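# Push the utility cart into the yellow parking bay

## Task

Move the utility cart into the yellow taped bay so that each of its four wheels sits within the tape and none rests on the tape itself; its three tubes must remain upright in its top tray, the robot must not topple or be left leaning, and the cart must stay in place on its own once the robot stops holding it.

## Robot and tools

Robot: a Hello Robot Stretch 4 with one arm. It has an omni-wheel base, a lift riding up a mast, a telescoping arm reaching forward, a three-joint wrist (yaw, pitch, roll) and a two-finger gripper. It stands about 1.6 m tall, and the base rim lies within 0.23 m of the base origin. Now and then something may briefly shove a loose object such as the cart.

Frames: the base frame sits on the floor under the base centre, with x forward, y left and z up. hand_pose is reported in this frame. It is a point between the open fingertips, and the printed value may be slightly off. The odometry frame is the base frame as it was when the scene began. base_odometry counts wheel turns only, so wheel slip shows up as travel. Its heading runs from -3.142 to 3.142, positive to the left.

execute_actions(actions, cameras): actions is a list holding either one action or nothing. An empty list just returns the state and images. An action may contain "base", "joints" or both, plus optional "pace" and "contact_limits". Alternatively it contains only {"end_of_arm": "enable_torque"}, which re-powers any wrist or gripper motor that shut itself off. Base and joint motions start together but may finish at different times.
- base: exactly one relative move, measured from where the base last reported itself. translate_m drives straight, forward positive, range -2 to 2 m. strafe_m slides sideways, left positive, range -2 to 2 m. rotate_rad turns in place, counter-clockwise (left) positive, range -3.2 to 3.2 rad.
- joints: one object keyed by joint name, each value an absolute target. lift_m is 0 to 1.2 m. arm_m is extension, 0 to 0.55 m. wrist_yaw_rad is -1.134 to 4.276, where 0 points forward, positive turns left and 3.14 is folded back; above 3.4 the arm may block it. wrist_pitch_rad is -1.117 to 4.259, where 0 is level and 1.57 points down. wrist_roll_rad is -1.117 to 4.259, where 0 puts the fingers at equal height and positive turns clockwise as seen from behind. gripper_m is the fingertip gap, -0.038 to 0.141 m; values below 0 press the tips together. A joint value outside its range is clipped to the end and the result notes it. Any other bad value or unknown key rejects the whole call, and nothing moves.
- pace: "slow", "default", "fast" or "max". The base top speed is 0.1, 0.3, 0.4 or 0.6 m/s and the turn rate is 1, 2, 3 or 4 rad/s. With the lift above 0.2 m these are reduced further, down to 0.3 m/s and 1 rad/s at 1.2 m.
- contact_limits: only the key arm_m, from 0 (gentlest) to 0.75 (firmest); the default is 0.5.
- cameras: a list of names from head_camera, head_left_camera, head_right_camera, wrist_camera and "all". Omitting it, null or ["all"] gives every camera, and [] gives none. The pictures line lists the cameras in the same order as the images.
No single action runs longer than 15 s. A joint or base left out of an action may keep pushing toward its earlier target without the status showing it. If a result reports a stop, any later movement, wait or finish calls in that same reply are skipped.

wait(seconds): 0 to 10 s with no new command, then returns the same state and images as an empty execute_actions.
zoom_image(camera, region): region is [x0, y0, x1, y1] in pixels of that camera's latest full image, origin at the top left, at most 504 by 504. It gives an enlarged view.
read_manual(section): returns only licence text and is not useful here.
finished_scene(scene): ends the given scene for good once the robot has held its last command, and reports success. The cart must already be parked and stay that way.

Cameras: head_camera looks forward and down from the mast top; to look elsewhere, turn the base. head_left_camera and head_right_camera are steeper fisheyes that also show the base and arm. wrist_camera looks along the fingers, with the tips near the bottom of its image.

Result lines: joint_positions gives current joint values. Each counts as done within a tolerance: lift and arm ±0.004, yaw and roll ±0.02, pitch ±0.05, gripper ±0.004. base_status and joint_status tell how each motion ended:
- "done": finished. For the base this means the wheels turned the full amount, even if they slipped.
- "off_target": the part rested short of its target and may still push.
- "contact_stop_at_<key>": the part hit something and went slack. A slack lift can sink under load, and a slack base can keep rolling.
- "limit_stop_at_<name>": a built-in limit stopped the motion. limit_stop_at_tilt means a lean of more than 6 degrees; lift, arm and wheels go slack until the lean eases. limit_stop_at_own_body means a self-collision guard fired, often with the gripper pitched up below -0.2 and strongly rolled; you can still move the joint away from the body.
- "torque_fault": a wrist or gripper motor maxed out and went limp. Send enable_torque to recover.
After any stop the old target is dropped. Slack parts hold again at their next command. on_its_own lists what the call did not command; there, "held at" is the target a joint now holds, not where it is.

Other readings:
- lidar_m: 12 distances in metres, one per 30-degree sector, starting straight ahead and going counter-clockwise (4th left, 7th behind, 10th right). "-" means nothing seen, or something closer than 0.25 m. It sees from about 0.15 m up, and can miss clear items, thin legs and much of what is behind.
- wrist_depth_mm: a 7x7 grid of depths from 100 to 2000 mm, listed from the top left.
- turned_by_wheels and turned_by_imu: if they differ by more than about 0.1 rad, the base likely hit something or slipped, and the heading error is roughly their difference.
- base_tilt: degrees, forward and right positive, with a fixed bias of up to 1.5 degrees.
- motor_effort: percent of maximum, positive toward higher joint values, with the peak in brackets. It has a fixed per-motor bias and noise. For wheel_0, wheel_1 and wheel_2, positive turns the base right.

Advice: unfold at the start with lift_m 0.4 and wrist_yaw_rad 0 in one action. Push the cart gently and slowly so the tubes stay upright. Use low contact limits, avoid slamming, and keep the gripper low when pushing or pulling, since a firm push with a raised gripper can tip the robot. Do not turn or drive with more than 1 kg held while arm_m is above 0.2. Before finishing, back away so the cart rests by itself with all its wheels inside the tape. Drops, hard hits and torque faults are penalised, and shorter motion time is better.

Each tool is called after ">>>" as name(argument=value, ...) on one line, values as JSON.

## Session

>>> execute_actions(actions=[])

Scene clock: 0.00 s.
base_odometry: x=+0.000 y=+0.000 heading=+0.000 (m, m, rad; odometry frame)
turned_by_wheels: +0.000 (rad since the last result)
turned_by_imu: +0.000 (rad since the last result)
base_tilt: forward=+0.4 right=+0.8 (deg)
lidar_m: 1.98 1.75 1.66 1.72 0.70 0.65 0.67 0.92 2.06 2.15 0.93 0.75
base_status: not commanded
joint_positions: lift_m=+0.211 arm_m=+0.002 wrist_yaw_rad=+3.196 wrist_pitch_rad=-0.008 wrist_roll_rad=-0.007 gripper_m=+0.057
joint_status: not commanded
motor_effort: lift_m=+19 arm_m=-1 wrist_yaw_rad=-1 wrist_pitch_rad=-7 wrist_roll_rad=+1 gripper_m=-3 wheel_0=+0 wheel_1=+0 wheel_2=+0 (%)
hand_pose: x=-0.1195 y=+0.0717 z=+0.3917 quat_wxyz=(-0.027, +0.004, -0.004, +1.000) (m; base frame)
wrist_depth_mm: - 138 138 1008 991 946 878 / - - 136 1366 1430 1336 1229 / - 111 136 1708 1576 1397 1229 / 138 134 160 1708 1537 1366 1229 / 212 - - 1756 1537 1366 1229 / 221 1499 198 1499 1430 1336 1229 / 224 904 1025 155 960 1138 1160
pictures: head_camera, head_left_camera, head_right_camera, wrist_camera
Images, in order (width x height): head_camera 420x560, head_left_camera 420x672, head_right_camera 420x672, wrist_camera 616x392.

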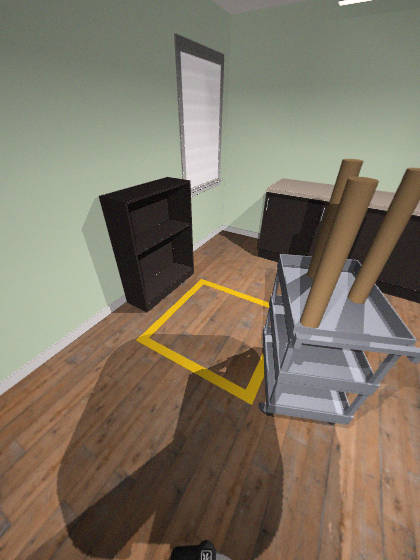

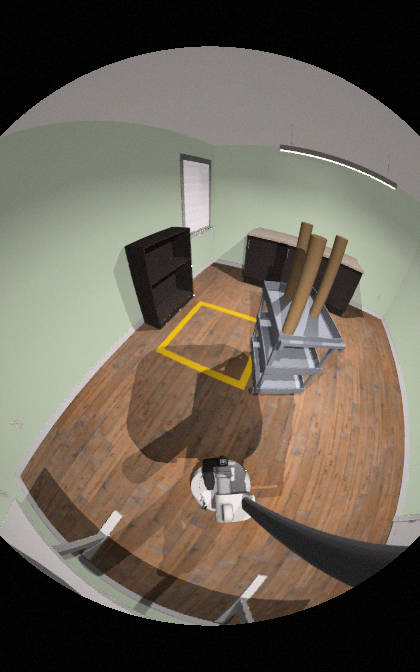

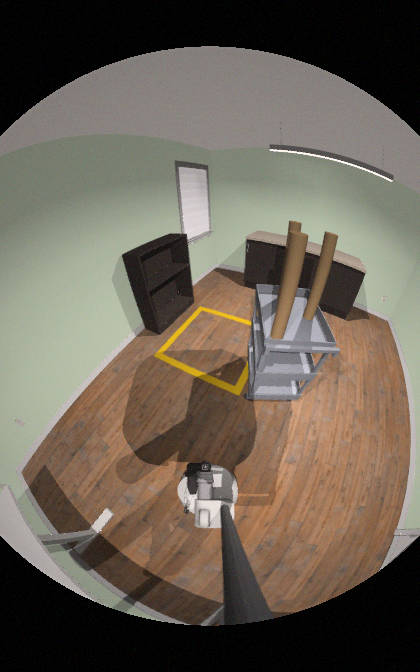

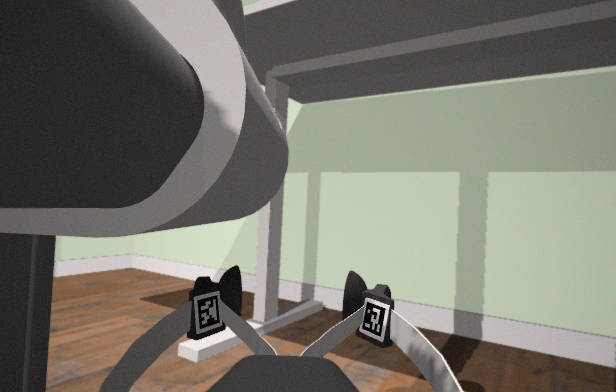

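>>> execute_actions(actions=[{"base":{"strafe_m":-0.733},"joints":{"lift_m":0.672,"wrist_yaw_rad":0,"wrist_roll_rad":1.57,"gripper_m":0.09},"pace":"fast"}], cameras=[])

>>> execute_actions(actions=[{"base":{"rotate_rad":0.436}}])

Scene clock: 15.10 s.
base_odometry: x=+0.000 y=-0.733 heading=+0.000 (m, m, rad; odometry frame)
turned_by_wheels: +0.000 (rad since the last result)
turned_by_imu: +0.002 (rad since the last result)
base_tilt: forward=+0.4 right=+0.8 (deg)
lidar_m: 0.63 0.69 2.31 1.52 1.07 1.02 1.85 1.46 1.43 1.49 1.99 2.29
base_status: done
joint_positions: lift_m=+0.672 arm_m=+0.002 wrist_yaw_rad=+0.000 wrist_pitch_rad=-0.008 wrist_roll_rad=+1.570 gripper_m=+0.090
joint_status: all done
motor_effort: lift_m=+20(23) arm_m=-1(1) wrist_yaw_rad=+3(5) wrist_pitch_rad=-7(8) wrist_roll_rad=+1(4) gripper_m=-1(2) wheel_0=-3(11) wheel_1=+3(11) wheel_2=-1(0) (%)
hand_pose: x=+0.4618 y=-0.0874 z=+0.8524 quat_wxyz=(+0.707, +0.707, -0.003, +0.003) (m; base frame)
wrist_depth_mm: - - - 1863 1863 1756 1205 / - - - - - 1756 1229 / - - - - - 1756 1229 / - - - - - 1618 1160 / 750 750 759 647 1098 788 917 / - 931 214 418 216 654 473 / - - - 150 1098 691 473
pictures: none
No camera images: the call's "cameras" was empty. Leave "cameras" out to get every camera's image.

Scene clock: 16.33 s.
base_odometry: x=+0.000 y=-0.733 heading=+0.436 (m, m, rad; odometry frame)
turned_by_wheels: +0.436 (rad since the last result)
turned_by_imu: +0.430 (rad since the last result)
base_tilt: forward=+0.3 right=+0.7 (deg)
lidar_m: 0.66 2.29 1.60 1.11 1.00 1.05 1.53 1.42 1.45 1.86 2.29 0.63
base_status: done
joint_positions: lift_m=+0.672 arm_m=+0.002 wrist_yaw_rad=+0.000 wrist_pitch_rad=-0.008 wrist_roll_rad=+1.570 gripper_m=+0.090
joint_status: not commanded
motor_effort: lift_m=+20(20) arm_m=-1(1) wrist_yaw_rad=+0(0) wrist_pitch_rad=-6(6) wrist_roll_rad=+1(0) gripper_m=-3(2) wheel_0=-1(6) wheel_1=+1(7) wheel_2=+1(7) (%)
hand_pose: x=+0.4618 y=-0.0874 z=+0.8524 quat_wxyz=(+0.707, +0.707, -0.003, +0.003) (m; base frame)
wrist_depth_mm: 640 654 661 340 392 397 442 / - 891 917 413 - 788 539 / - - - 449 1118 768 466 / 627 - - 488 - 759 488 / - - - 525 - 715 569 / - - 214 580 216 621 842 / - - - 150 - 1576 1138
pictures: head_camera, head_left_camera, head_right_camera, wrist_camera
Images, in order (width x height): head_camera 420x560, head_left_camera 420x672, head_right_camera 420x672, wrist_camera 616x392.

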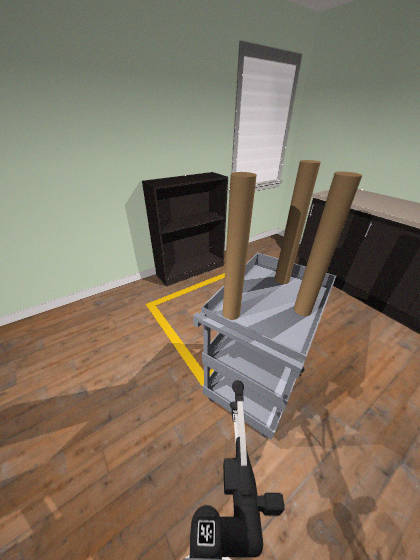

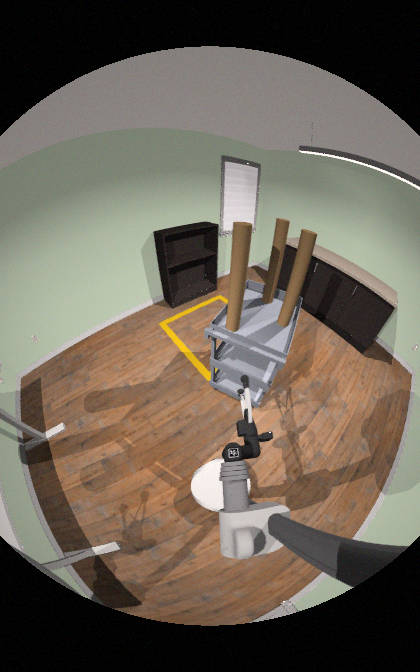

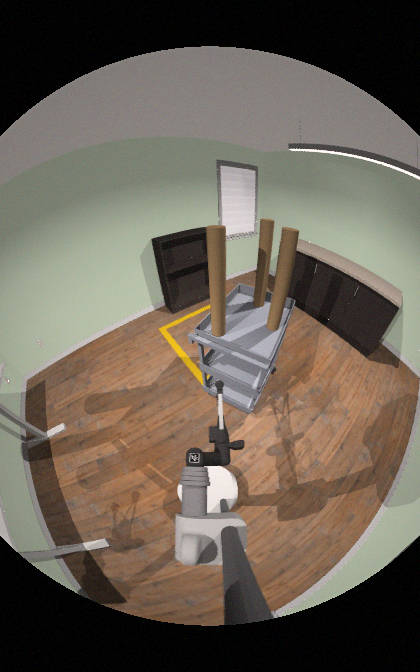

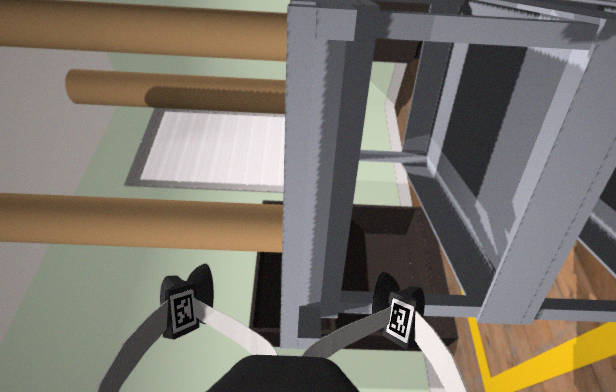

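>>> execute_actions(actions=[{"base":{"strafe_m":-0.04},"joints":{"lift_m":0.668}}], cameras=[])

>>> execute_actions(actions=[{"base":{"translate_m":0.17}}])

>>> zoom_image(camera="head_camera", region=[150,300,350,480])

Scene clock: 21.33 s.
base_odometry: x=+0.017 y=-0.769 heading=+0.436 (m, m, rad; odometry frame)
turned_by_wheels: +0.000 (rad since the last result)
turned_by_imu: +0.001 (rad since the last result)
base_tilt: forward=+0.4 right=+0.8 (deg)
lidar_m: 0.62 2.20 1.74 1.14 1.05 1.11 1.50 1.40 1.44 1.80 2.26 0.61
base_status: done
joint_positions: lift_m=+0.668 arm_m=+0.002 wrist_yaw_rad=+0.000 wrist_pitch_rad=-0.008 wrist_roll_rad=+1.570 gripper_m=+0.090
joint_status: all done
motor_effort: lift_m=+17(17) arm_m=-1(1) wrist_yaw_rad=+4(1) wrist_pitch_rad=-7(7) wrist_roll_rad=+1(1) gripper_m=-4(3) wheel_0=-1(9) wheel_1=+0(8) wheel_2=+1(0) (%)
hand_pose: x=+0.4617 y=-0.0874 z=+0.8487 quat_wxyz=(+0.707, +0.707, -0.003, +0.003) (m; base frame)
wrist_depth_mm: 640 654 - 559 891 831 866 / - 904 904 336 991 676 399 / - - - 421 1118 750 442 / - - - 459 - 750 473 / 609 609 609 500 - 750 530 / - - 214 569 216 609 1042 / - - - 150 - 1430 1118
pictures: none
No camera images: the call's "cameras" was empty. Leave "cameras" out to get every camera's image.

Scene clock: 23.27 s.
base_odometry: x=+0.171 y=-0.698 heading=+0.436 (m, m, rad; odometry frame)
turned_by_wheels: +0.000 (rad since the last result)
turned_by_imu: +0.001 (rad since the last result)
base_tilt: forward=+0.4 right=+0.7 (deg)
lidar_m: 0.49 2.01 2.23 1.25 1.16 1.18 1.64 1.56 1.57 2.00 2.16 0.46
base_status: done
joint_positions: lift_m=+0.668 arm_m=+0.002 wrist_yaw_rad=+0.000 wrist_pitch_rad=-0.008 wrist_roll_rad=+1.570 gripper_m=+0.090
joint_status: not commanded
motor_effort: lift_m=+16(17) arm_m=-1(1) wrist_yaw_rad=+3(3) wrist_pitch_rad=-6(7) wrist_roll_rad=+1(1) gripper_m=-2(1) wheel_0=+2(6) wheel_1=+2(6) wheel_2=+0(10) (%)
hand_pose: x=+0.4617 y=-0.0874 z=+0.8487 quat_wxyz=(+0.707, +0.707, -0.003, +0.003) (m; base frame)
wrist_depth_mm: 500 500 492 182 236 768 530 / 723 732 732 196 254 778 525 / - - - 214 279 759 530 / - - - 286 946 750 517 / 433 436 445 315 - 676 517 / - 452 214 345 215 1661 521 / 1863 1863 1921 150 439 452 433
pictures: head_camera, head_left_camera, head_right_camera, wrist_camera
Images, in order (width x height): head_camera 420x560, head_left_camera 420x672, head_right_camera 420x672, wrist_camera 616x392.

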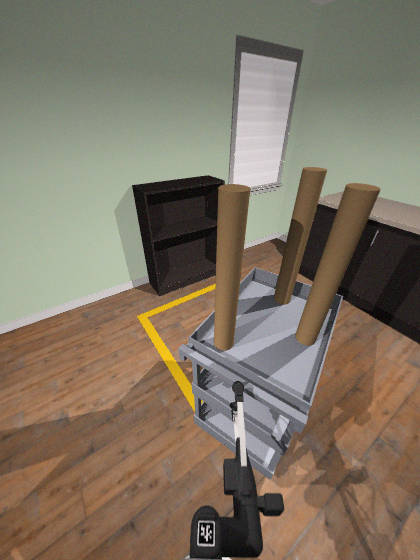

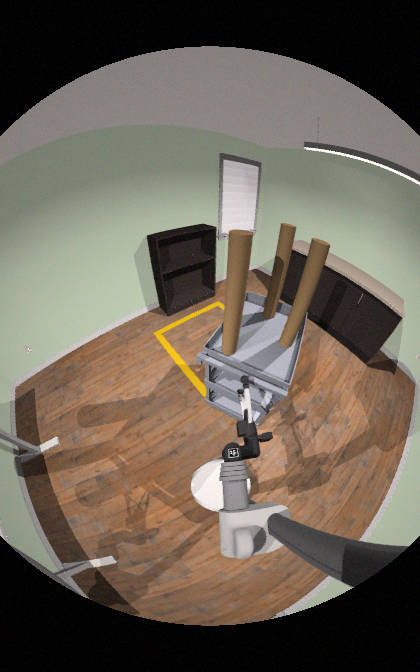

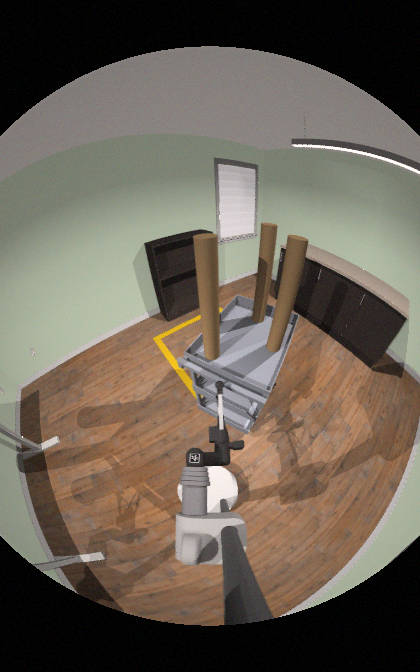

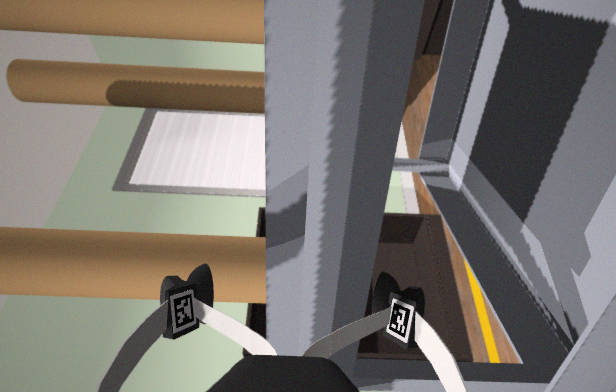

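Region (150, 300, 350, 480) of head_camera's 420x560 image, scaled by 2.520, with more detail than that image has; it fills the top 454 rows of this view, and the rest is white.

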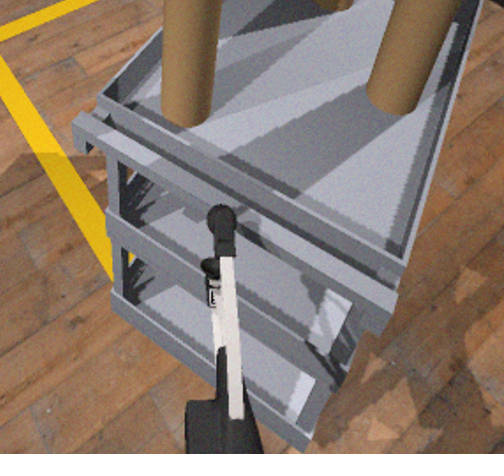

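>>> execute_actions(actions=[{"base":{"translate_m":0.03},"joints":{"lift_m":0.672}}], cameras=[])

>>> execute_actions(actions=[{"joints":{"gripper_m":0.0}}], cameras=["head_camera","wrist_camera"])

Scene clock: 28.13 s.
base_odometry: x=+0.198 y=-0.685 heading=+0.436 (m, m, rad; odometry frame)
turned_by_wheels: +0.000 (rad since the last result)
turned_by_imu: +0.002 (rad since the last result)
base_tilt: forward=+0.5 right=+0.8 (deg)
lidar_m: 0.48 1.97 2.19 1.24 1.16 1.19 1.66 1.58 1.61 2.03 2.13 0.43
base_status: done
joint_positions: lift_m=+0.672 arm_m=+0.002 wrist_yaw_rad=+0.000 wrist_pitch_rad=-0.008 wrist_roll_rad=+1.570 gripper_m=+0.090
joint_status: all done
motor_effort: lift_m=+21(22) arm_m=-1(1) wrist_yaw_rad=+2(2) wrist_pitch_rad=-7(7) wrist_roll_rad=+1(1) gripper_m=-2(1) wheel_0=+2(5) wheel_1=+2(5) wheel_2=-1(8) (%)
hand_pose: x=+0.4617 y=-0.0874 z=+0.8523 quat_wxyz=(+0.707, +0.707, -0.003, +0.003) (m; base frame)
wrist_depth_mm: - - 484 156 208 750 539 / 691 699 707 168 226 778 535 / - - - 182 248 768 535 / - - - 203 276 750 530 / 410 413 418 224 - 683 525 / 1983 410 214 250 216 1661 508 / 1921 1921 1921 150 410 1397 469
pictures: none
No camera images: the call's "cameras" was empty. Leave "cameras" out to get every camera's image.

Scene clock: 29.83 s.
base_odometry: x=+0.198 y=-0.685 heading=+0.436 (m, m, rad; odometry frame)
turned_by_wheels: +0.000 (rad since the last result)
turned_by_imu: +0.001 (rad since the last result)
base_tilt: forward=+0.6 right=+0.7 (deg)
lidar_m: 0.51 1.98 2.21 1.27 1.15 1.19 1.67 1.58 1.60 2.03 2.15 0.42
base_status: not commanded
joint_positions: lift_m=+0.672 arm_m=+0.002 wrist_yaw_rad=+0.002 wrist_pitch_rad=-0.011 wrist_roll_rad=+1.570 gripper_m=+0.000
joint_status: all done
motor_effort: lift_m=+21(21) arm_m=-1(1) wrist_yaw_rad=-3(2) wrist_pitch_rad=+1(7) wrist_roll_rad=+0(1) gripper_m=-17(17) wheel_0=+2(2) wheel_1=+2(2) wheel_2=-1(1) (%)
hand_pose: x=+0.4619 y=-0.0870 z=+0.8532 quat_wxyz=(+0.707, +0.707, -0.003, +0.004) (m; base frame)
wrist_depth_mm: - - 484 154 206 741 549 / 676 699 707 168 223 788 544 / - - - 183 245 778 539 / - - - 254 270 741 535 / 404 410 415 278 - 683 525 / 1983 410 187 212 - 1708 508 / 1921 1008 1921 253 373 1397 466
pictures: head_camera, wrist_camera
Images, in order (width x height): head_camera 420x560, wrist_camera 616x392.

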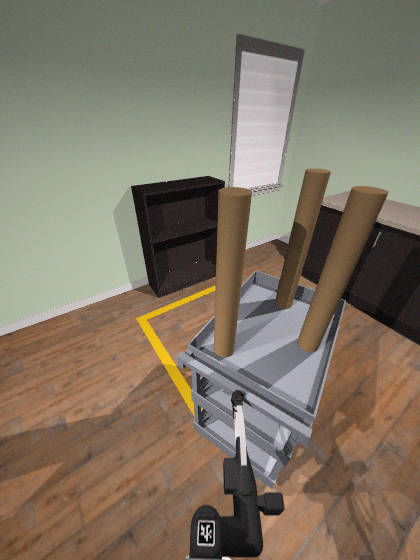

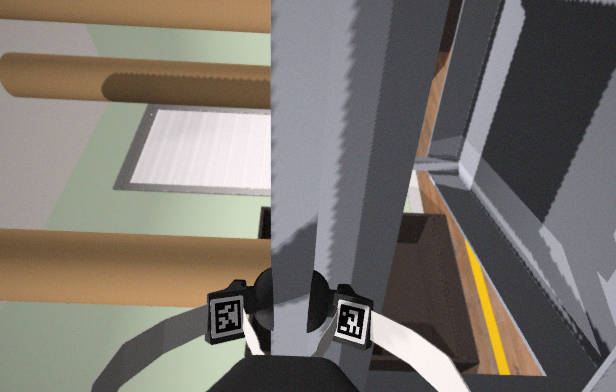

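>>> execute_actions(actions=[{"base":{"strafe_m":-0.4},"pace":"slow"}], cameras=["head_camera","wrist_camera"])

Scene clock: 37.50 s.
base_odometry: x=+0.367 y=-1.047 heading=+0.437 (m, m, rad; odometry frame)
turned_by_wheels: +0.000 (rad since the last result)
turned_by_imu: +0.003 (rad since the last result)
base_tilt: forward=+0.5 right=+0.7 (deg)
lidar_m: 0.43 0.46 2.45 1.61 1.49 2.14 1.45 1.34 1.36 1.72 1.82 0.48
base_status: done
joint_positions: lift_m=+0.672 arm_m=+0.002 wrist_yaw_rad=+0.004 wrist_pitch_rad=-0.011 wrist_roll_rad=+1.570 gripper_m=+0.000
joint_status: not commanded
motor_effort: lift_m=+21(21) arm_m=-1(1) wrist_yaw_rad=-12(16) wrist_pitch_rad=+3(2) wrist_roll_rad=+1(2) gripper_m=-18(15) wheel_0=+3(11) wheel_1=-2(5) wheel_2=+0(1) (%)
hand_pose: x=+0.4621 y=-0.0862 z=+0.8533 quat_wxyz=(+0.707, +0.707, -0.002, +0.005) (m; base frame)
wrist_depth_mm: - - - 236 298 306 1160 / - - - 296 297 1661 459 / 564 569 580 291 296 741 535 / - - - 291 904 768 535 / 759 759 768 287 904 759 525 / - - 187 225 891 741 517 / 364 255 370 226 285 654 512
pictures: head_camera, wrist_camera
Images, in order (width x height): head_camera 420x560, wrist_camera 616x392.

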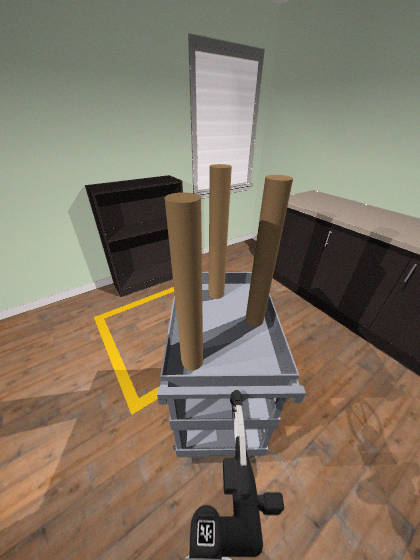

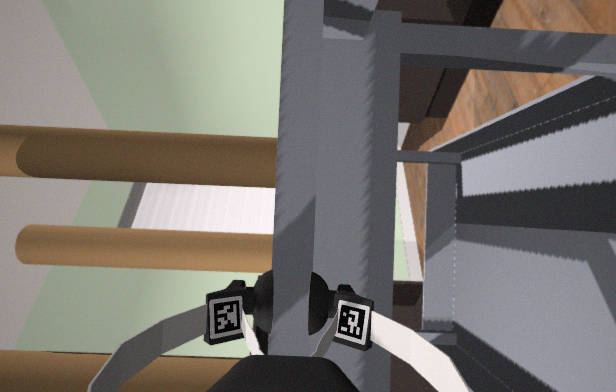

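>>> execute_actions(actions=[{"joints":{"gripper_m":0.07}}], cameras=[])

>>> execute_actions(actions=[{"base":{"translate_m":-0.1},"joints":{"gripper_m":0.09}}], cameras=[])

>>> execute_actions(actions=[{"base":{"strafe_m":-0.43},"pace":"fast"}], cameras=[])

>>> execute_actions(actions=[{"base":{"rotate_rad":0.67}}], cameras=[])

>>> execute_actions(actions=[{"base":{"translate_m":0.16}}], cameras=["head_camera","wrist_camera"])

Scene clock: 53.17 s.
base_odometry: x=+0.367 y=-1.047 heading=+0.436 (m, m, rad; odometry frame)
turned_by_wheels: +0.000 (rad since the last result)
turned_by_imu: +0.002 (rad since the last result)
base_tilt: forward=+0.4 right=+0.9 (deg)
lidar_m: 0.44 0.46 2.44 1.60 1.50 2.15 1.45 1.33 1.37 1.75 1.81 0.49
base_status: not commanded
joint_positions: lift_m=+0.672 arm_m=+0.002 wrist_yaw_rad=+0.000 wrist_pitch_rad=-0.008 wrist_roll_rad=+1.570 gripper_m=+0.070
joint_status: all done
motor_effort: lift_m=+21(20) arm_m=-1(1) wrist_yaw_rad=-2(11) wrist_pitch_rad=-6(6) wrist_roll_rad=+1(0) gripper_m=-4(16) wheel_0=+2(3) wheel_1=-2(2) wheel_2=+0(0) (%)
hand_pose: x=+0.4618 y=-0.0873 z=+0.8524 quat_wxyz=(+0.707, +0.707, -0.003, +0.003) (m; base frame)
wrist_depth_mm: - - - 249 304 1618 1160 / - - - 298 319 1618 455 / 574 585 591 296 891 723 530 / - - - 294 917 768 530 / 750 759 759 232 891 750 525 / - - 197 229 216 741 517 / 368 355 379 151 289 683 512
pictures: none
No camera images: the call's "cameras" was empty. Leave "cameras" out to get every camera's image.

Scene clock: 54.70 s.
base_odometry: x=+0.277 y=-1.090 heading=+0.436 (m, m, rad; odometry frame)
turned_by_wheels: +0.000 (rad since the last result)
turned_by_imu: +0.000 (rad since the last result)
base_tilt: forward=+0.4 right=+0.7 (deg)
lidar_m: 0.55 0.57 2.52 1.54 1.44 2.02 1.35 1.25 1.29 1.63 1.87 0.59
base_status: done
joint_positions: lift_m=+0.672 arm_m=+0.002 wrist_yaw_rad=+0.000 wrist_pitch_rad=-0.008 wrist_roll_rad=+1.570 gripper_m=+0.090
joint_status: all done
motor_effort: lift_m=+21(21) arm_m=-1(1) wrist_yaw_rad=+2(1) wrist_pitch_rad=-6(6) wrist_roll_rad=+1(1) gripper_m=-3(4) wheel_0=-1(7) wheel_1=+0(6) wheel_2=+0(9) (%)
hand_pose: x=+0.4618 y=-0.0873 z=+0.8524 quat_wxyz=(+0.707, +0.707, -0.003, +0.003) (m; base frame)
wrist_depth_mm: - - - 1708 1756 1756 1229 / - - - 399 410 1537 430 / 683 - - 397 - 732 535 / - - - 394 - 750 525 / - 878 866 392 - 750 517 / - - 214 389 216 741 517 / 442 449 449 150 - 647 525
pictures: none
No camera images: the call's "cameras" was empty. Leave "cameras" out to get every camera's image.

Scene clock: 56.97 s.
base_odometry: x=+0.458 y=-1.479 heading=+0.436 (m, m, rad; odometry frame)
turned_by_wheels: +0.000 (rad since the last result)
turned_by_imu: +0.000 (rad since the last result)
base_tilt: forward=+0.3 right=+0.8 (deg)
lidar_m: 0.59 0.59 0.82 1.95 1.80 1.58 1.09 1.00 1.02 1.30 1.54 1.54
base_status: done
joint_positions: lift_m=+0.672 arm_m=+0.002 wrist_yaw_rad=+0.000 wrist_pitch_rad=-0.008 wrist_roll_rad=+1.570 gripper_m=+0.090
joint_status: not commanded
motor_effort: lift_m=+20(20) arm_m=-1(1) wrist_yaw_rad=+1(0) wrist_pitch_rad=-7(6) wrist_roll_rad=+1(1) gripper_m=-2(1) wheel_0=-2(11) wheel_1=+2(13) wheel_2=+0(1) (%)
hand_pose: x=+0.4618 y=-0.0874 z=+0.8524 quat_wxyz=(+0.707, +0.707, -0.003, +0.003) (m; base frame)
wrist_depth_mm: - - - 1430 1366 1366 1229 / - - - 1618 1576 1576 1229 / - - - 1921 1921 1708 1182 / - - - - - 1708 1182 / - - - - - 1661 1182 / - - 214 - 216 1576 1138 / - 699 - 150 - 707 931
pictures: none
No camera images: the call's "cameras" was empty. Leave "cameras" out to get every camera's image.

Scene clock: 58.40 s.
base_odometry: x=+0.458 y=-1.479 heading=+1.106 (m, m, rad; odometry frame)
turned_by_wheels: +0.670 (rad since the last result)
turned_by_imu: +0.659 (rad since the last result)
base_tilt: forward=+0.4 right=+0.8 (deg)
lidar_m: 0.63 2.44 1.85 1.82 1.38 1.04 1.01 1.03 1.49 1.54 1.62 0.58
base_status: done
joint_positions: lift_m=+0.672 arm_m=+0.002 wrist_yaw_rad=+0.000 wrist_pitch_rad=-0.008 wrist_roll_rad=+1.570 gripper_m=+0.090
joint_status: not commanded
motor_effort: lift_m=+20(20) arm_m=-1(1) wrist_yaw_rad=+2(2) wrist_pitch_rad=-6(6) wrist_roll_rad=+2(1) gripper_m=-1(2) wheel_0=-2(7) wheel_1=+0(6) wheel_2=-1(7) (%)
hand_pose: x=+0.4618 y=-0.0874 z=+0.8524 quat_wxyz=(+0.707, +0.707, -0.003, +0.003) (m; base frame)
wrist_depth_mm: 615 621 615 469 - 788 574 / - 866 891 315 377 377 382 / - - - 399 1098 759 544 / - - - 439 - 768 462 / 597 603 615 492 - 741 508 / - - 213 569 216 627 615 / - - - 150 - 1499 1160
pictures: none
No camera images: the call's "cameras" was empty. Leave "cameras" out to get every camera's image.

Scene clock: 60.30 s.
base_odometry: x=+0.530 y=-1.336 heading=+1.106 (m, m, rad; odometry frame)
turned_by_wheels: +0.000 (rad since the last result)
turned_by_imu: +0.001 (rad since the last result)
base_tilt: forward=+0.4 right=+0.8 (deg)
lidar_m: 0.51 2.72 1.83 1.80 1.62 1.21 1.17 1.24 1.74 1.53 1.63 0.44
base_status: done
joint_positions: lift_m=+0.672 arm_m=+0.002 wrist_yaw_rad=+0.000 wrist_pitch_rad=-0.008 wrist_roll_rad=+1.570 gripper_m=+0.090
joint_status: not commanded
motor_effort: lift_m=+20(20) arm_m=-1(1) wrist_yaw_rad=+2(3) wrist_pitch_rad=-6(6) wrist_roll_rad=+1(0) gripper_m=-3(5) wheel_0=+0(6) wheel_1=+0(6) wheel_2=+2(11) (%)
hand_pose: x=+0.4617 y=-0.0874 z=+0.8524 quat_wxyz=(+0.707, +0.707, -0.003, +0.003) (m; base frame)
wrist_depth_mm: 699 723 496 167 220 750 549 / 715 715 723 182 244 768 535 / - - - 254 267 759 535 / - - - 279 878 741 525 / 439 439 445 309 - 683 517 / - - 215 357 217 1661 525 / - - - 150 452 504 449
pictures: head_camera, wrist_camera
Images, in order (width x height): head_camera 420x560, wrist_camera 616x392.

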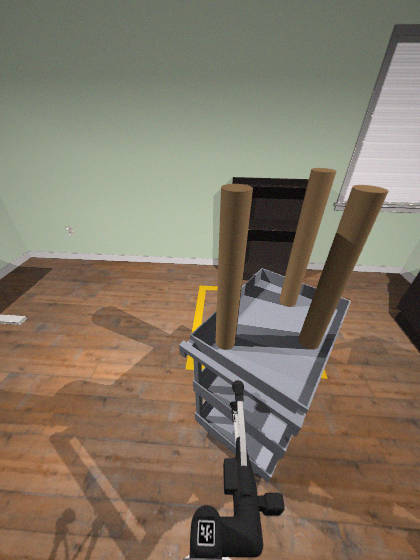

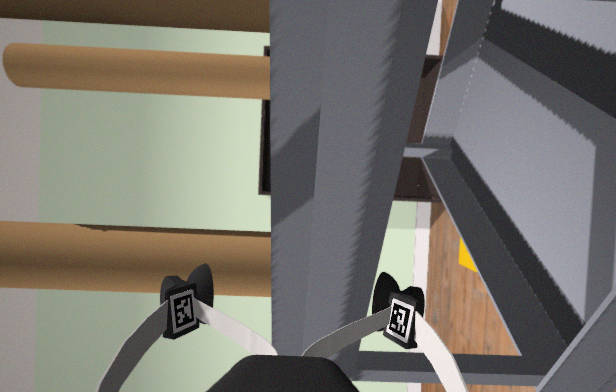

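>>> execute_actions(actions=[{"base":{"translate_m":0.04}}], cameras=[])

>>> execute_actions(actions=[{"joints":{"gripper_m":0.0}}], cameras=["wrist_camera"])

>>> execute_actions(actions=[{"base":{"strafe_m":-0.4},"pace":"slow"}], cameras=["head_camera","wrist_camera"])

Scene clock: 65.33 s.
base_odometry: x=+0.548 y=-1.301 heading=+1.106 (m, m, rad; odometry frame)
turned_by_wheels: +0.000 (rad since the last result)
turned_by_imu: +0.002 (rad since the last result)
base_tilt: forward=+0.4 right=+0.8 (deg)
lidar_m: 0.48 2.67 1.82 1.78 1.66 1.25 1.20 1.29 1.79 1.52 1.63 0.41
base_status: done
joint_positions: lift_m=+0.672 arm_m=+0.002 wrist_yaw_rad=+0.000 wrist_pitch_rad=-0.008 wrist_roll_rad=+1.570 gripper_m=+0.090
joint_status: not commanded
motor_effort: lift_m=+20(20) arm_m=-1(1) wrist_yaw_rad=-1(2) wrist_pitch_rad=-6(6) wrist_roll_rad=+2(2) gripper_m=-1(2) wheel_0=+2(6) wheel_1=+2(6) wheel_2=+1(10) (%)
hand_pose: x=+0.4617 y=-0.0874 z=+0.8524 quat_wxyz=(+0.707, +0.707, -0.003, +0.003) (m; base frame)
wrist_depth_mm: 668 - - 137 190 741 544 / - 699 691 149 207 768 535 / - - - 163 227 778 535 / - - - 185 255 732 525 / 399 402 410 208 - 668 525 / - 413 214 237 216 1618 504 / - - - 150 407 1397 466
pictures: none
No camera images: the call's "cameras" was empty. Leave "cameras" out to get every camera's image.

Scene clock: 67.03 s.
base_odometry: x=+0.548 y=-1.301 heading=+1.106 (m, m, rad; odometry frame)
turned_by_wheels: +0.000 (rad since the last result)
turned_by_imu: +0.001 (rad since the last result)
base_tilt: forward=+0.4 right=+0.8 (deg)
lidar_m: 0.50 2.66 1.83 1.78 1.66 1.24 1.20 1.26 1.78 1.53 1.63 0.40
base_status: not commanded
joint_positions: lift_m=+0.672 arm_m=+0.002 wrist_yaw_rad=+0.001 wrist_pitch_rad=-0.011 wrist_roll_rad=+1.570 gripper_m=+0.000
joint_status: all done
motor_effort: lift_m=+20(20) arm_m=-1(1) wrist_yaw_rad=+0(2) wrist_pitch_rad=+2(6) wrist_roll_rad=+1(1) gripper_m=-17(20) wheel_0=+2(2) wheel_1=+2(2) wheel_2=+1(1) (%)
hand_pose: x=+0.4618 y=-0.0872 z=+0.8532 quat_wxyz=(+0.707, +0.707, -0.004, +0.004) (m; base frame)
wrist_depth_mm: 683 - - 132 187 723 544 / - 691 683 146 204 778 539 / - - - 160 223 778 535 / - - - 178 252 723 535 / 397 399 404 202 289 668 525 / - 404 190 213 - 1576 508 / - - - 238 382 1397 462
pictures: wrist_camera
Images, in order (width x height): wrist_camera 616x392.

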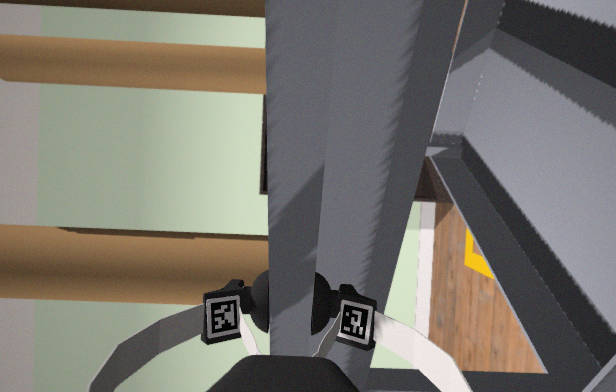

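Scene clock: 72.17 s.
base_odometry: x=+0.906 y=-1.480 heading=+1.107 (m, m, rad; odometry frame)
turned_by_wheels: +0.000 (rad since the last result)
turned_by_imu: +0.002 (rad since the last result)
base_tilt: forward=+0.5 right=+0.7 (deg)
lidar_m: 0.46 0.48 2.24 2.18 1.70 1.28 1.23 1.28 1.83 1.14 1.20 0.47
base_status: done
joint_positions: lift_m=+0.672 arm_m=+0.002 wrist_yaw_rad=+0.004 wrist_pitch_rad=-0.011 wrist_roll_rad=+1.570 gripper_m=+0.000
joint_status: not commanded
motor_effort: lift_m=+20(20) arm_m=-1(1) wrist_yaw_rad=-12(17) wrist_pitch_rad=+2(3) wrist_roll_rad=+1(0) gripper_m=-10(14) wheel_0=+3(10) wheel_1=-2(5) wheel_2=+0(1) (%)
hand_pose: x=+0.4621 y=-0.0863 z=+0.8533 quat_wxyz=(+0.707, +0.707, -0.003, +0.005) (m; base frame)
wrist_depth_mm: - - - 200 258 265 266 / - - - 203 263 1661 521 / 549 549 544 264 266 788 539 / 741 750 768 267 270 768 535 / - - - 272 276 750 530 / - - 189 213 277 741 521 / 353 353 359 216 283 634 521
pictures: head_camera, wrist_camera
Images, in order (width x height): head_camera 420x560, wrist_camera 616x392.

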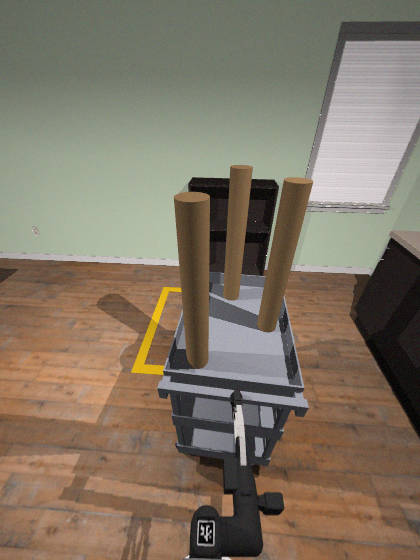

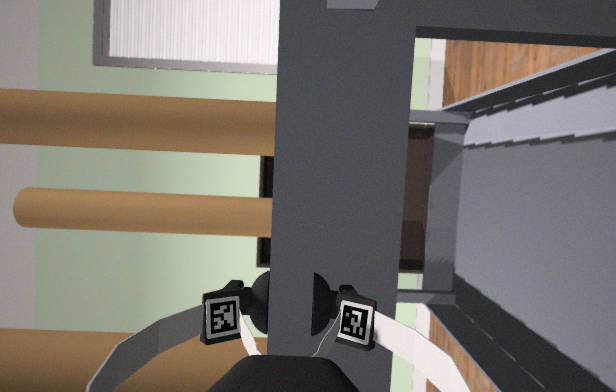

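>>> execute_actions(actions=[{"base":{"strafe_m":-0.13},"pace":"slow"}], cameras=["head_camera"])

>>> execute_actions(actions=[{"base":{"translate_m":0.5},"pace":"slow"}], cameras=["head_camera","head_right_camera"])

Scene clock: 80.03 s.
base_odometry: x=+1.022 y=-1.538 heading=+1.107 (m, m, rad; odometry frame)
turned_by_wheels: +0.000 (rad since the last result)
turned_by_imu: +0.002 (rad since the last result)
base_tilt: forward=+0.4 right=+0.8 (deg)
lidar_m: 0.43 0.44 2.38 2.31 1.70 1.28 1.22 1.30 1.71 1.00 1.07 0.48
base_status: done
joint_positions: lift_m=+0.672 arm_m=+0.002 wrist_yaw_rad=+0.004 wrist_pitch_rad=-0.011 wrist_roll_rad=+1.570 gripper_m=+0.000
joint_status: not commanded
motor_effort: lift_m=+20(20) arm_m=-1(1) wrist_yaw_rad=-11(14) wrist_pitch_rad=+2(3) wrist_roll_rad=+1(2) gripper_m=-19(17) wheel_0=+3(9) wheel_1=-1(5) wheel_2=+2(3) (%)
hand_pose: x=+0.4621 y=-0.0862 z=+0.8533 quat_wxyz=(+0.707, +0.707, -0.002, +0.005) (m; base frame)
wrist_depth_mm: - - - 229 293 1576 1160 / - - - 226 289 1576 445 / 569 - - 285 287 831 521 / - - 591 279 281 759 535 / 741 732 750 276 279 750 525 / - - 190 214 276 741 521 / - 347 - 211 271 691 517
pictures: head_camera
Images, in order (width x height): head_camera 420x560.

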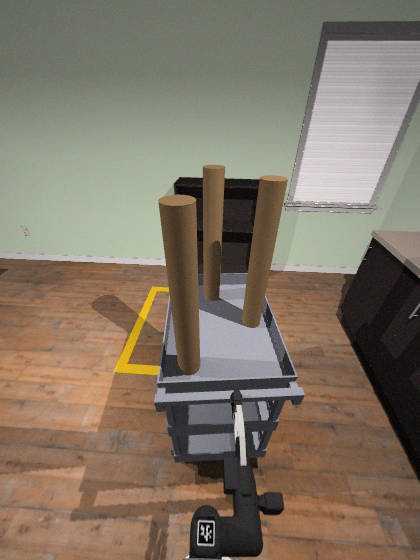

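Scene clock: 86.33 s.
base_odometry: x=+1.246 y=-1.091 heading=+1.107 (m, m, rad; odometry frame)
turned_by_wheels: +0.000 (rad since the last result)
turned_by_imu: +0.002 (rad since the last result)
base_tilt: forward=+0.4 right=+0.8 (deg)
lidar_m: 0.44 0.48 2.34 2.29 2.36 1.78 1.73 1.82 1.05 1.03 1.11 0.47
base_status: done
joint_positions: lift_m=+0.672 arm_m=+0.002 wrist_yaw_rad=-0.004 wrist_pitch_rad=-0.011 wrist_roll_rad=+1.570 gripper_m=+0.000
joint_status: not commanded
motor_effort: lift_m=+20(20) arm_m=-1(1) wrist_yaw_rad=+12(16) wrist_pitch_rad=+2(2) wrist_roll_rad=+0(2) gripper_m=-16(18) wheel_0=+0(7) wheel_1=+3(6) wheel_2=-5(10) (%)
hand_pose: x=+0.4614 y=-0.0886 z=+0.8533 quat_wxyz=(+0.707, +0.707, -0.005, +0.002) (m; base frame)
wrist_depth_mm: 1756 1756 1756 207 267 273 274 / 1756 1756 1756 208 270 1756 521 / 539 549 554 270 272 750 535 / 1756 1808 1808 271 272 768 530 / 1756 1756 1756 272 273 759 525 / 1756 1808 190 213 276 750 525 / 357 345 359 213 278 654 517
pictures: head_camera, head_right_camera
Images, in order (width x height): head_camera 420x560, head_right_camera 420x672.

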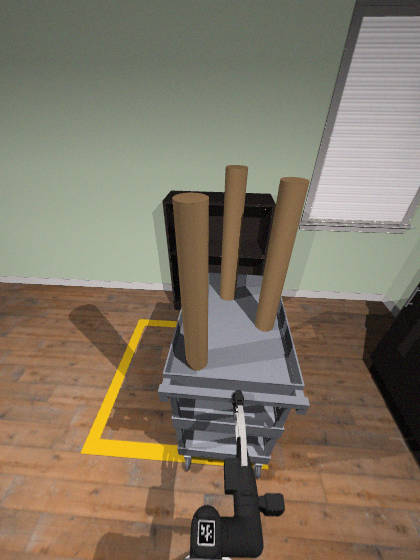

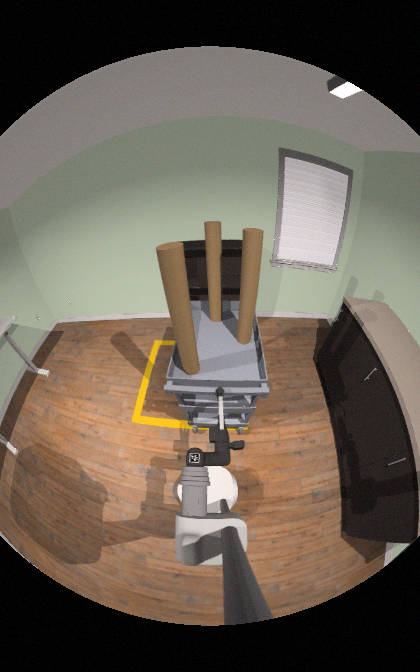

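>>> execute_actions(actions=[{"base":{"strafe_m":-0.36},"pace":"slow"}], cameras=["head_camera"])

>>> execute_actions(actions=[{"base":{"strafe_m":0.1},"joints":{"arm_m":0.17},"pace":"slow"}], cameras=["head_camera","wrist_camera"])

Scene clock: 98.60 s.
base_odometry: x=+1.567 y=-1.252 heading=+1.107 (m, m, rad; odometry frame)
turned_by_wheels: +0.000 (rad since the last result)
turned_by_imu: +0.004 (rad since the last result)
base_tilt: forward=+0.5 right=+0.8 (deg)
lidar_m: 0.35 0.36 2.71 2.65 2.38 1.79 1.74 0.91 0.69 0.67 0.71 0.52
base_status: done
joint_positions: lift_m=+0.672 arm_m=+0.002 wrist_yaw_rad=+0.006 wrist_pitch_rad=-0.011 wrist_roll_rad=+1.570 gripper_m=+0.000
joint_status: not commanded
on_its_own: wrist_yaw_rad is at rest, and its effort (-15) is outside its rest range (-13 to +13)
motor_effort: lift_m=+20(20) arm_m=-1(1) wrist_yaw_rad=-15(19) wrist_pitch_rad=+2(2) wrist_roll_rad=+1(1) gripper_m=-17(15) wheel_0=+3(8) wheel_1=+0(5) wheel_2=+1(3) (%)
hand_pose: x=+0.4622 y=-0.0858 z=+0.8533 quat_wxyz=(+0.707, +0.707, -0.002, +0.006) (m; base frame)
wrist_depth_mm: 1756 1756 1708 1708 1708 1808 1229 / 1708 1708 1708 317 1756 1756 1229 / 1708 1756 1808 330 359 373 373 / 1756 1808 1756 307 1576 1708 496 / 564 574 585 285 878 715 530 / 1756 1756 190 212 281 750 525 / 668 661 676 203 254 691 521
pictures: head_camera
Images, in order (width x height): head_camera 420x560.

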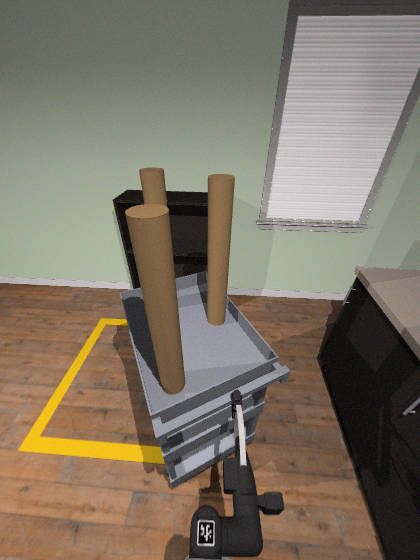

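Scene clock: 101.57 s.
base_odometry: x=+1.478 y=-1.207 heading=+1.107 (m, m, rad; odometry frame)
turned_by_wheels: +0.000 (rad since the last result)
turned_by_imu: +0.001 (rad since the last result)
base_tilt: forward=+0.3 right=+0.7 (deg)
lidar_m: 0.51 0.51 2.64 2.53 2.39 1.80 1.75 1.83 0.79 0.77 0.81 0.69
base_status: done
joint_positions: lift_m=+0.672 arm_m=+0.169 wrist_yaw_rad=-0.001 wrist_pitch_rad=-0.012 wrist_roll_rad=+1.570 gripper_m=+0.000
joint_status: all done
motor_effort: lift_m=+20(20) arm_m=+6(9) wrist_yaw_rad=+4(35) wrist_pitch_rad=+4(5) wrist_roll_rad=+2(2) gripper_m=-16(19) wheel_0=-1(11) wheel_1=+1(8) wheel_2=-4(6) (%)
hand_pose: x=+0.6282 y=-0.0877 z=+0.8535 quat_wxyz=(+0.707, +0.707, -0.004, +0.004) (m; base frame)
wrist_depth_mm: 1537 1576 1576 1576 1618 1618 1255 / 1576 1576 1576 317 1618 1618 1229 / 1576 1576 1618 332 364 370 382 / 1618 1576 1576 307 1576 1576 496 / 569 574 585 283 1576 707 525 / 1618 1618 189 210 281 741 521 / 676 654 683 194 253 691 517
pictures: head_camera, wrist_camera
Images, in order (width x height): head_camera 420x560, wrist_camera 616x392.

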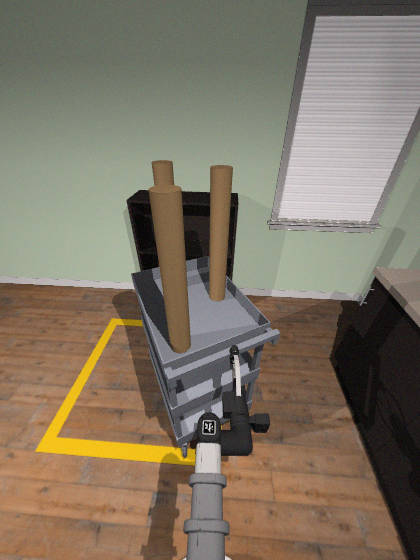

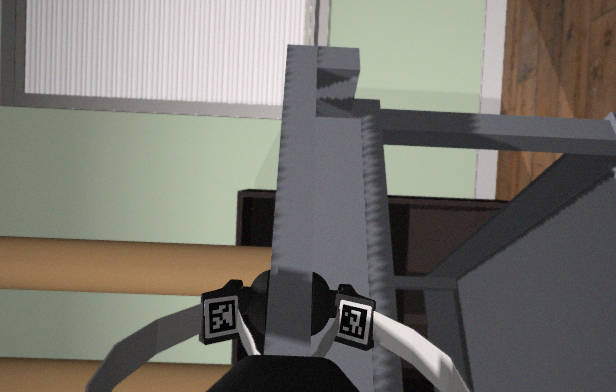

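>>> execute_actions(actions=[{"base":{"strafe_m":0.14},"joints":{"arm_m":0.40},"pace":"slow"}], cameras=["head_camera"])

>>> execute_actions(actions=[{"base":{"strafe_m":0.3},"pace":"slow"}], cameras=["head_camera","head_right_camera"])

Scene clock: 112.40 s.
base_odometry: x=+1.353 y=-1.145 heading=+1.106 (m, m, rad; odometry frame)
turned_by_wheels: +0.000 (rad since the last result)
turned_by_imu: +0.002 (rad since the last result)
base_tilt: forward=+0.6 right=+0.7 (deg)
lidar_m: 0.74 1.01 2.48 2.41 2.38 1.80 1.73 1.82 0.94 0.91 0.98 0.94
base_status: done
joint_positions: lift_m=+0.672 arm_m=+0.399 wrist_yaw_rad=+0.000 wrist_pitch_rad=-0.012 wrist_roll_rad=+1.570 gripper_m=+0.000
joint_status: all done
motor_effort: lift_m=+20(20) arm_m=+6(6) wrist_yaw_rad=+4(30) wrist_pitch_rad=+6(6) wrist_roll_rad=+2(1) gripper_m=-17(18) wheel_0=-2(10) wheel_1=+2(5) wheel_2=-5(6) (%)
hand_pose: x=+0.8583 y=-0.0875 z=+0.8537 quat_wxyz=(+0.707, +0.707, -0.004, +0.004) (m; base frame)
wrist_depth_mm: 1336 1336 1366 1366 1366 1397 1229 / 1397 1366 1366 315 1397 1397 1205 / 1366 1366 1397 332 366 370 382 / 1366 1366 1397 306 1366 1366 496 / 569 574 580 283 1336 715 521 / 1430 1366 189 211 281 750 517 / 683 654 691 193 253 699 521
pictures: head_camera
Images, in order (width x height): head_camera 420x560.

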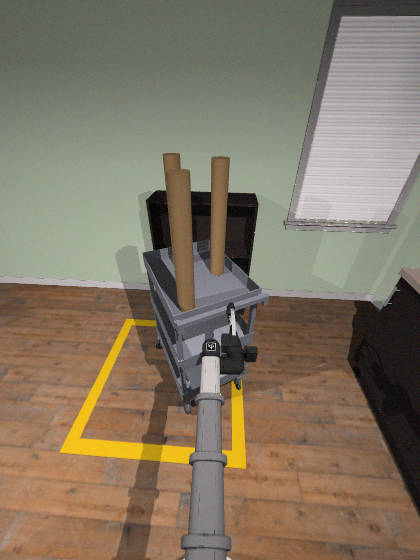

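Scene clock: 116.53 s.
base_odometry: x=+1.085 y=-1.010 heading=+1.105 (m, m, rad; odometry frame)
turned_by_wheels: -0.001 (rad since the last result)
turned_by_imu: +0.000 (rad since the last result)
base_tilt: forward=+0.5 right=+0.8 (deg)
lidar_m: 0.83 2.14 2.15 2.10 2.34 1.77 1.72 1.81 1.25 1.20 1.29 0.88
base_status: done
joint_positions: lift_m=+0.672 arm_m=+0.399 wrist_yaw_rad=-0.003 wrist_pitch_rad=-0.012 wrist_roll_rad=+1.570 gripper_m=+0.000
joint_status: not commanded
motor_effort: lift_m=+20(20) arm_m=+4(6) wrist_yaw_rad=+11(28) wrist_pitch_rad=+7(6) wrist_roll_rad=+0(1) gripper_m=-20(16) wheel_0=-7(12) wheel_1=+0(7) wheel_2=-4(7) (%)
hand_pose: x=+0.8584 y=-0.0884 z=+0.8537 quat_wxyz=(+0.707, +0.707, -0.006, +0.003) (m; base frame)
wrist_depth_mm: 1366 1366 1397 217 281 287 289 / 1366 1336 1397 217 279 1366 496 / 554 559 559 277 277 778 535 / 1397 1397 1366 277 277 768 535 / 741 750 741 214 276 759 525 / 1397 1397 190 214 276 750 525 / 364 345 377 214 276 654 517
pictures: head_camera, head_right_camera
Images, in order (width x height): head_camera 420x560, head_right_camera 420x672.

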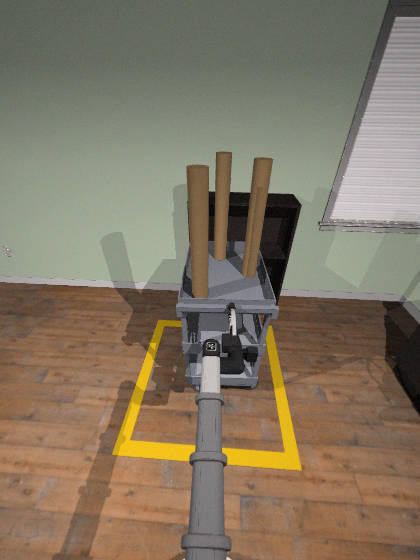

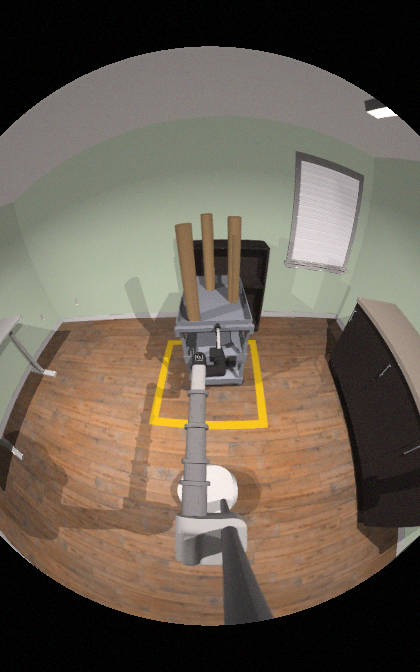

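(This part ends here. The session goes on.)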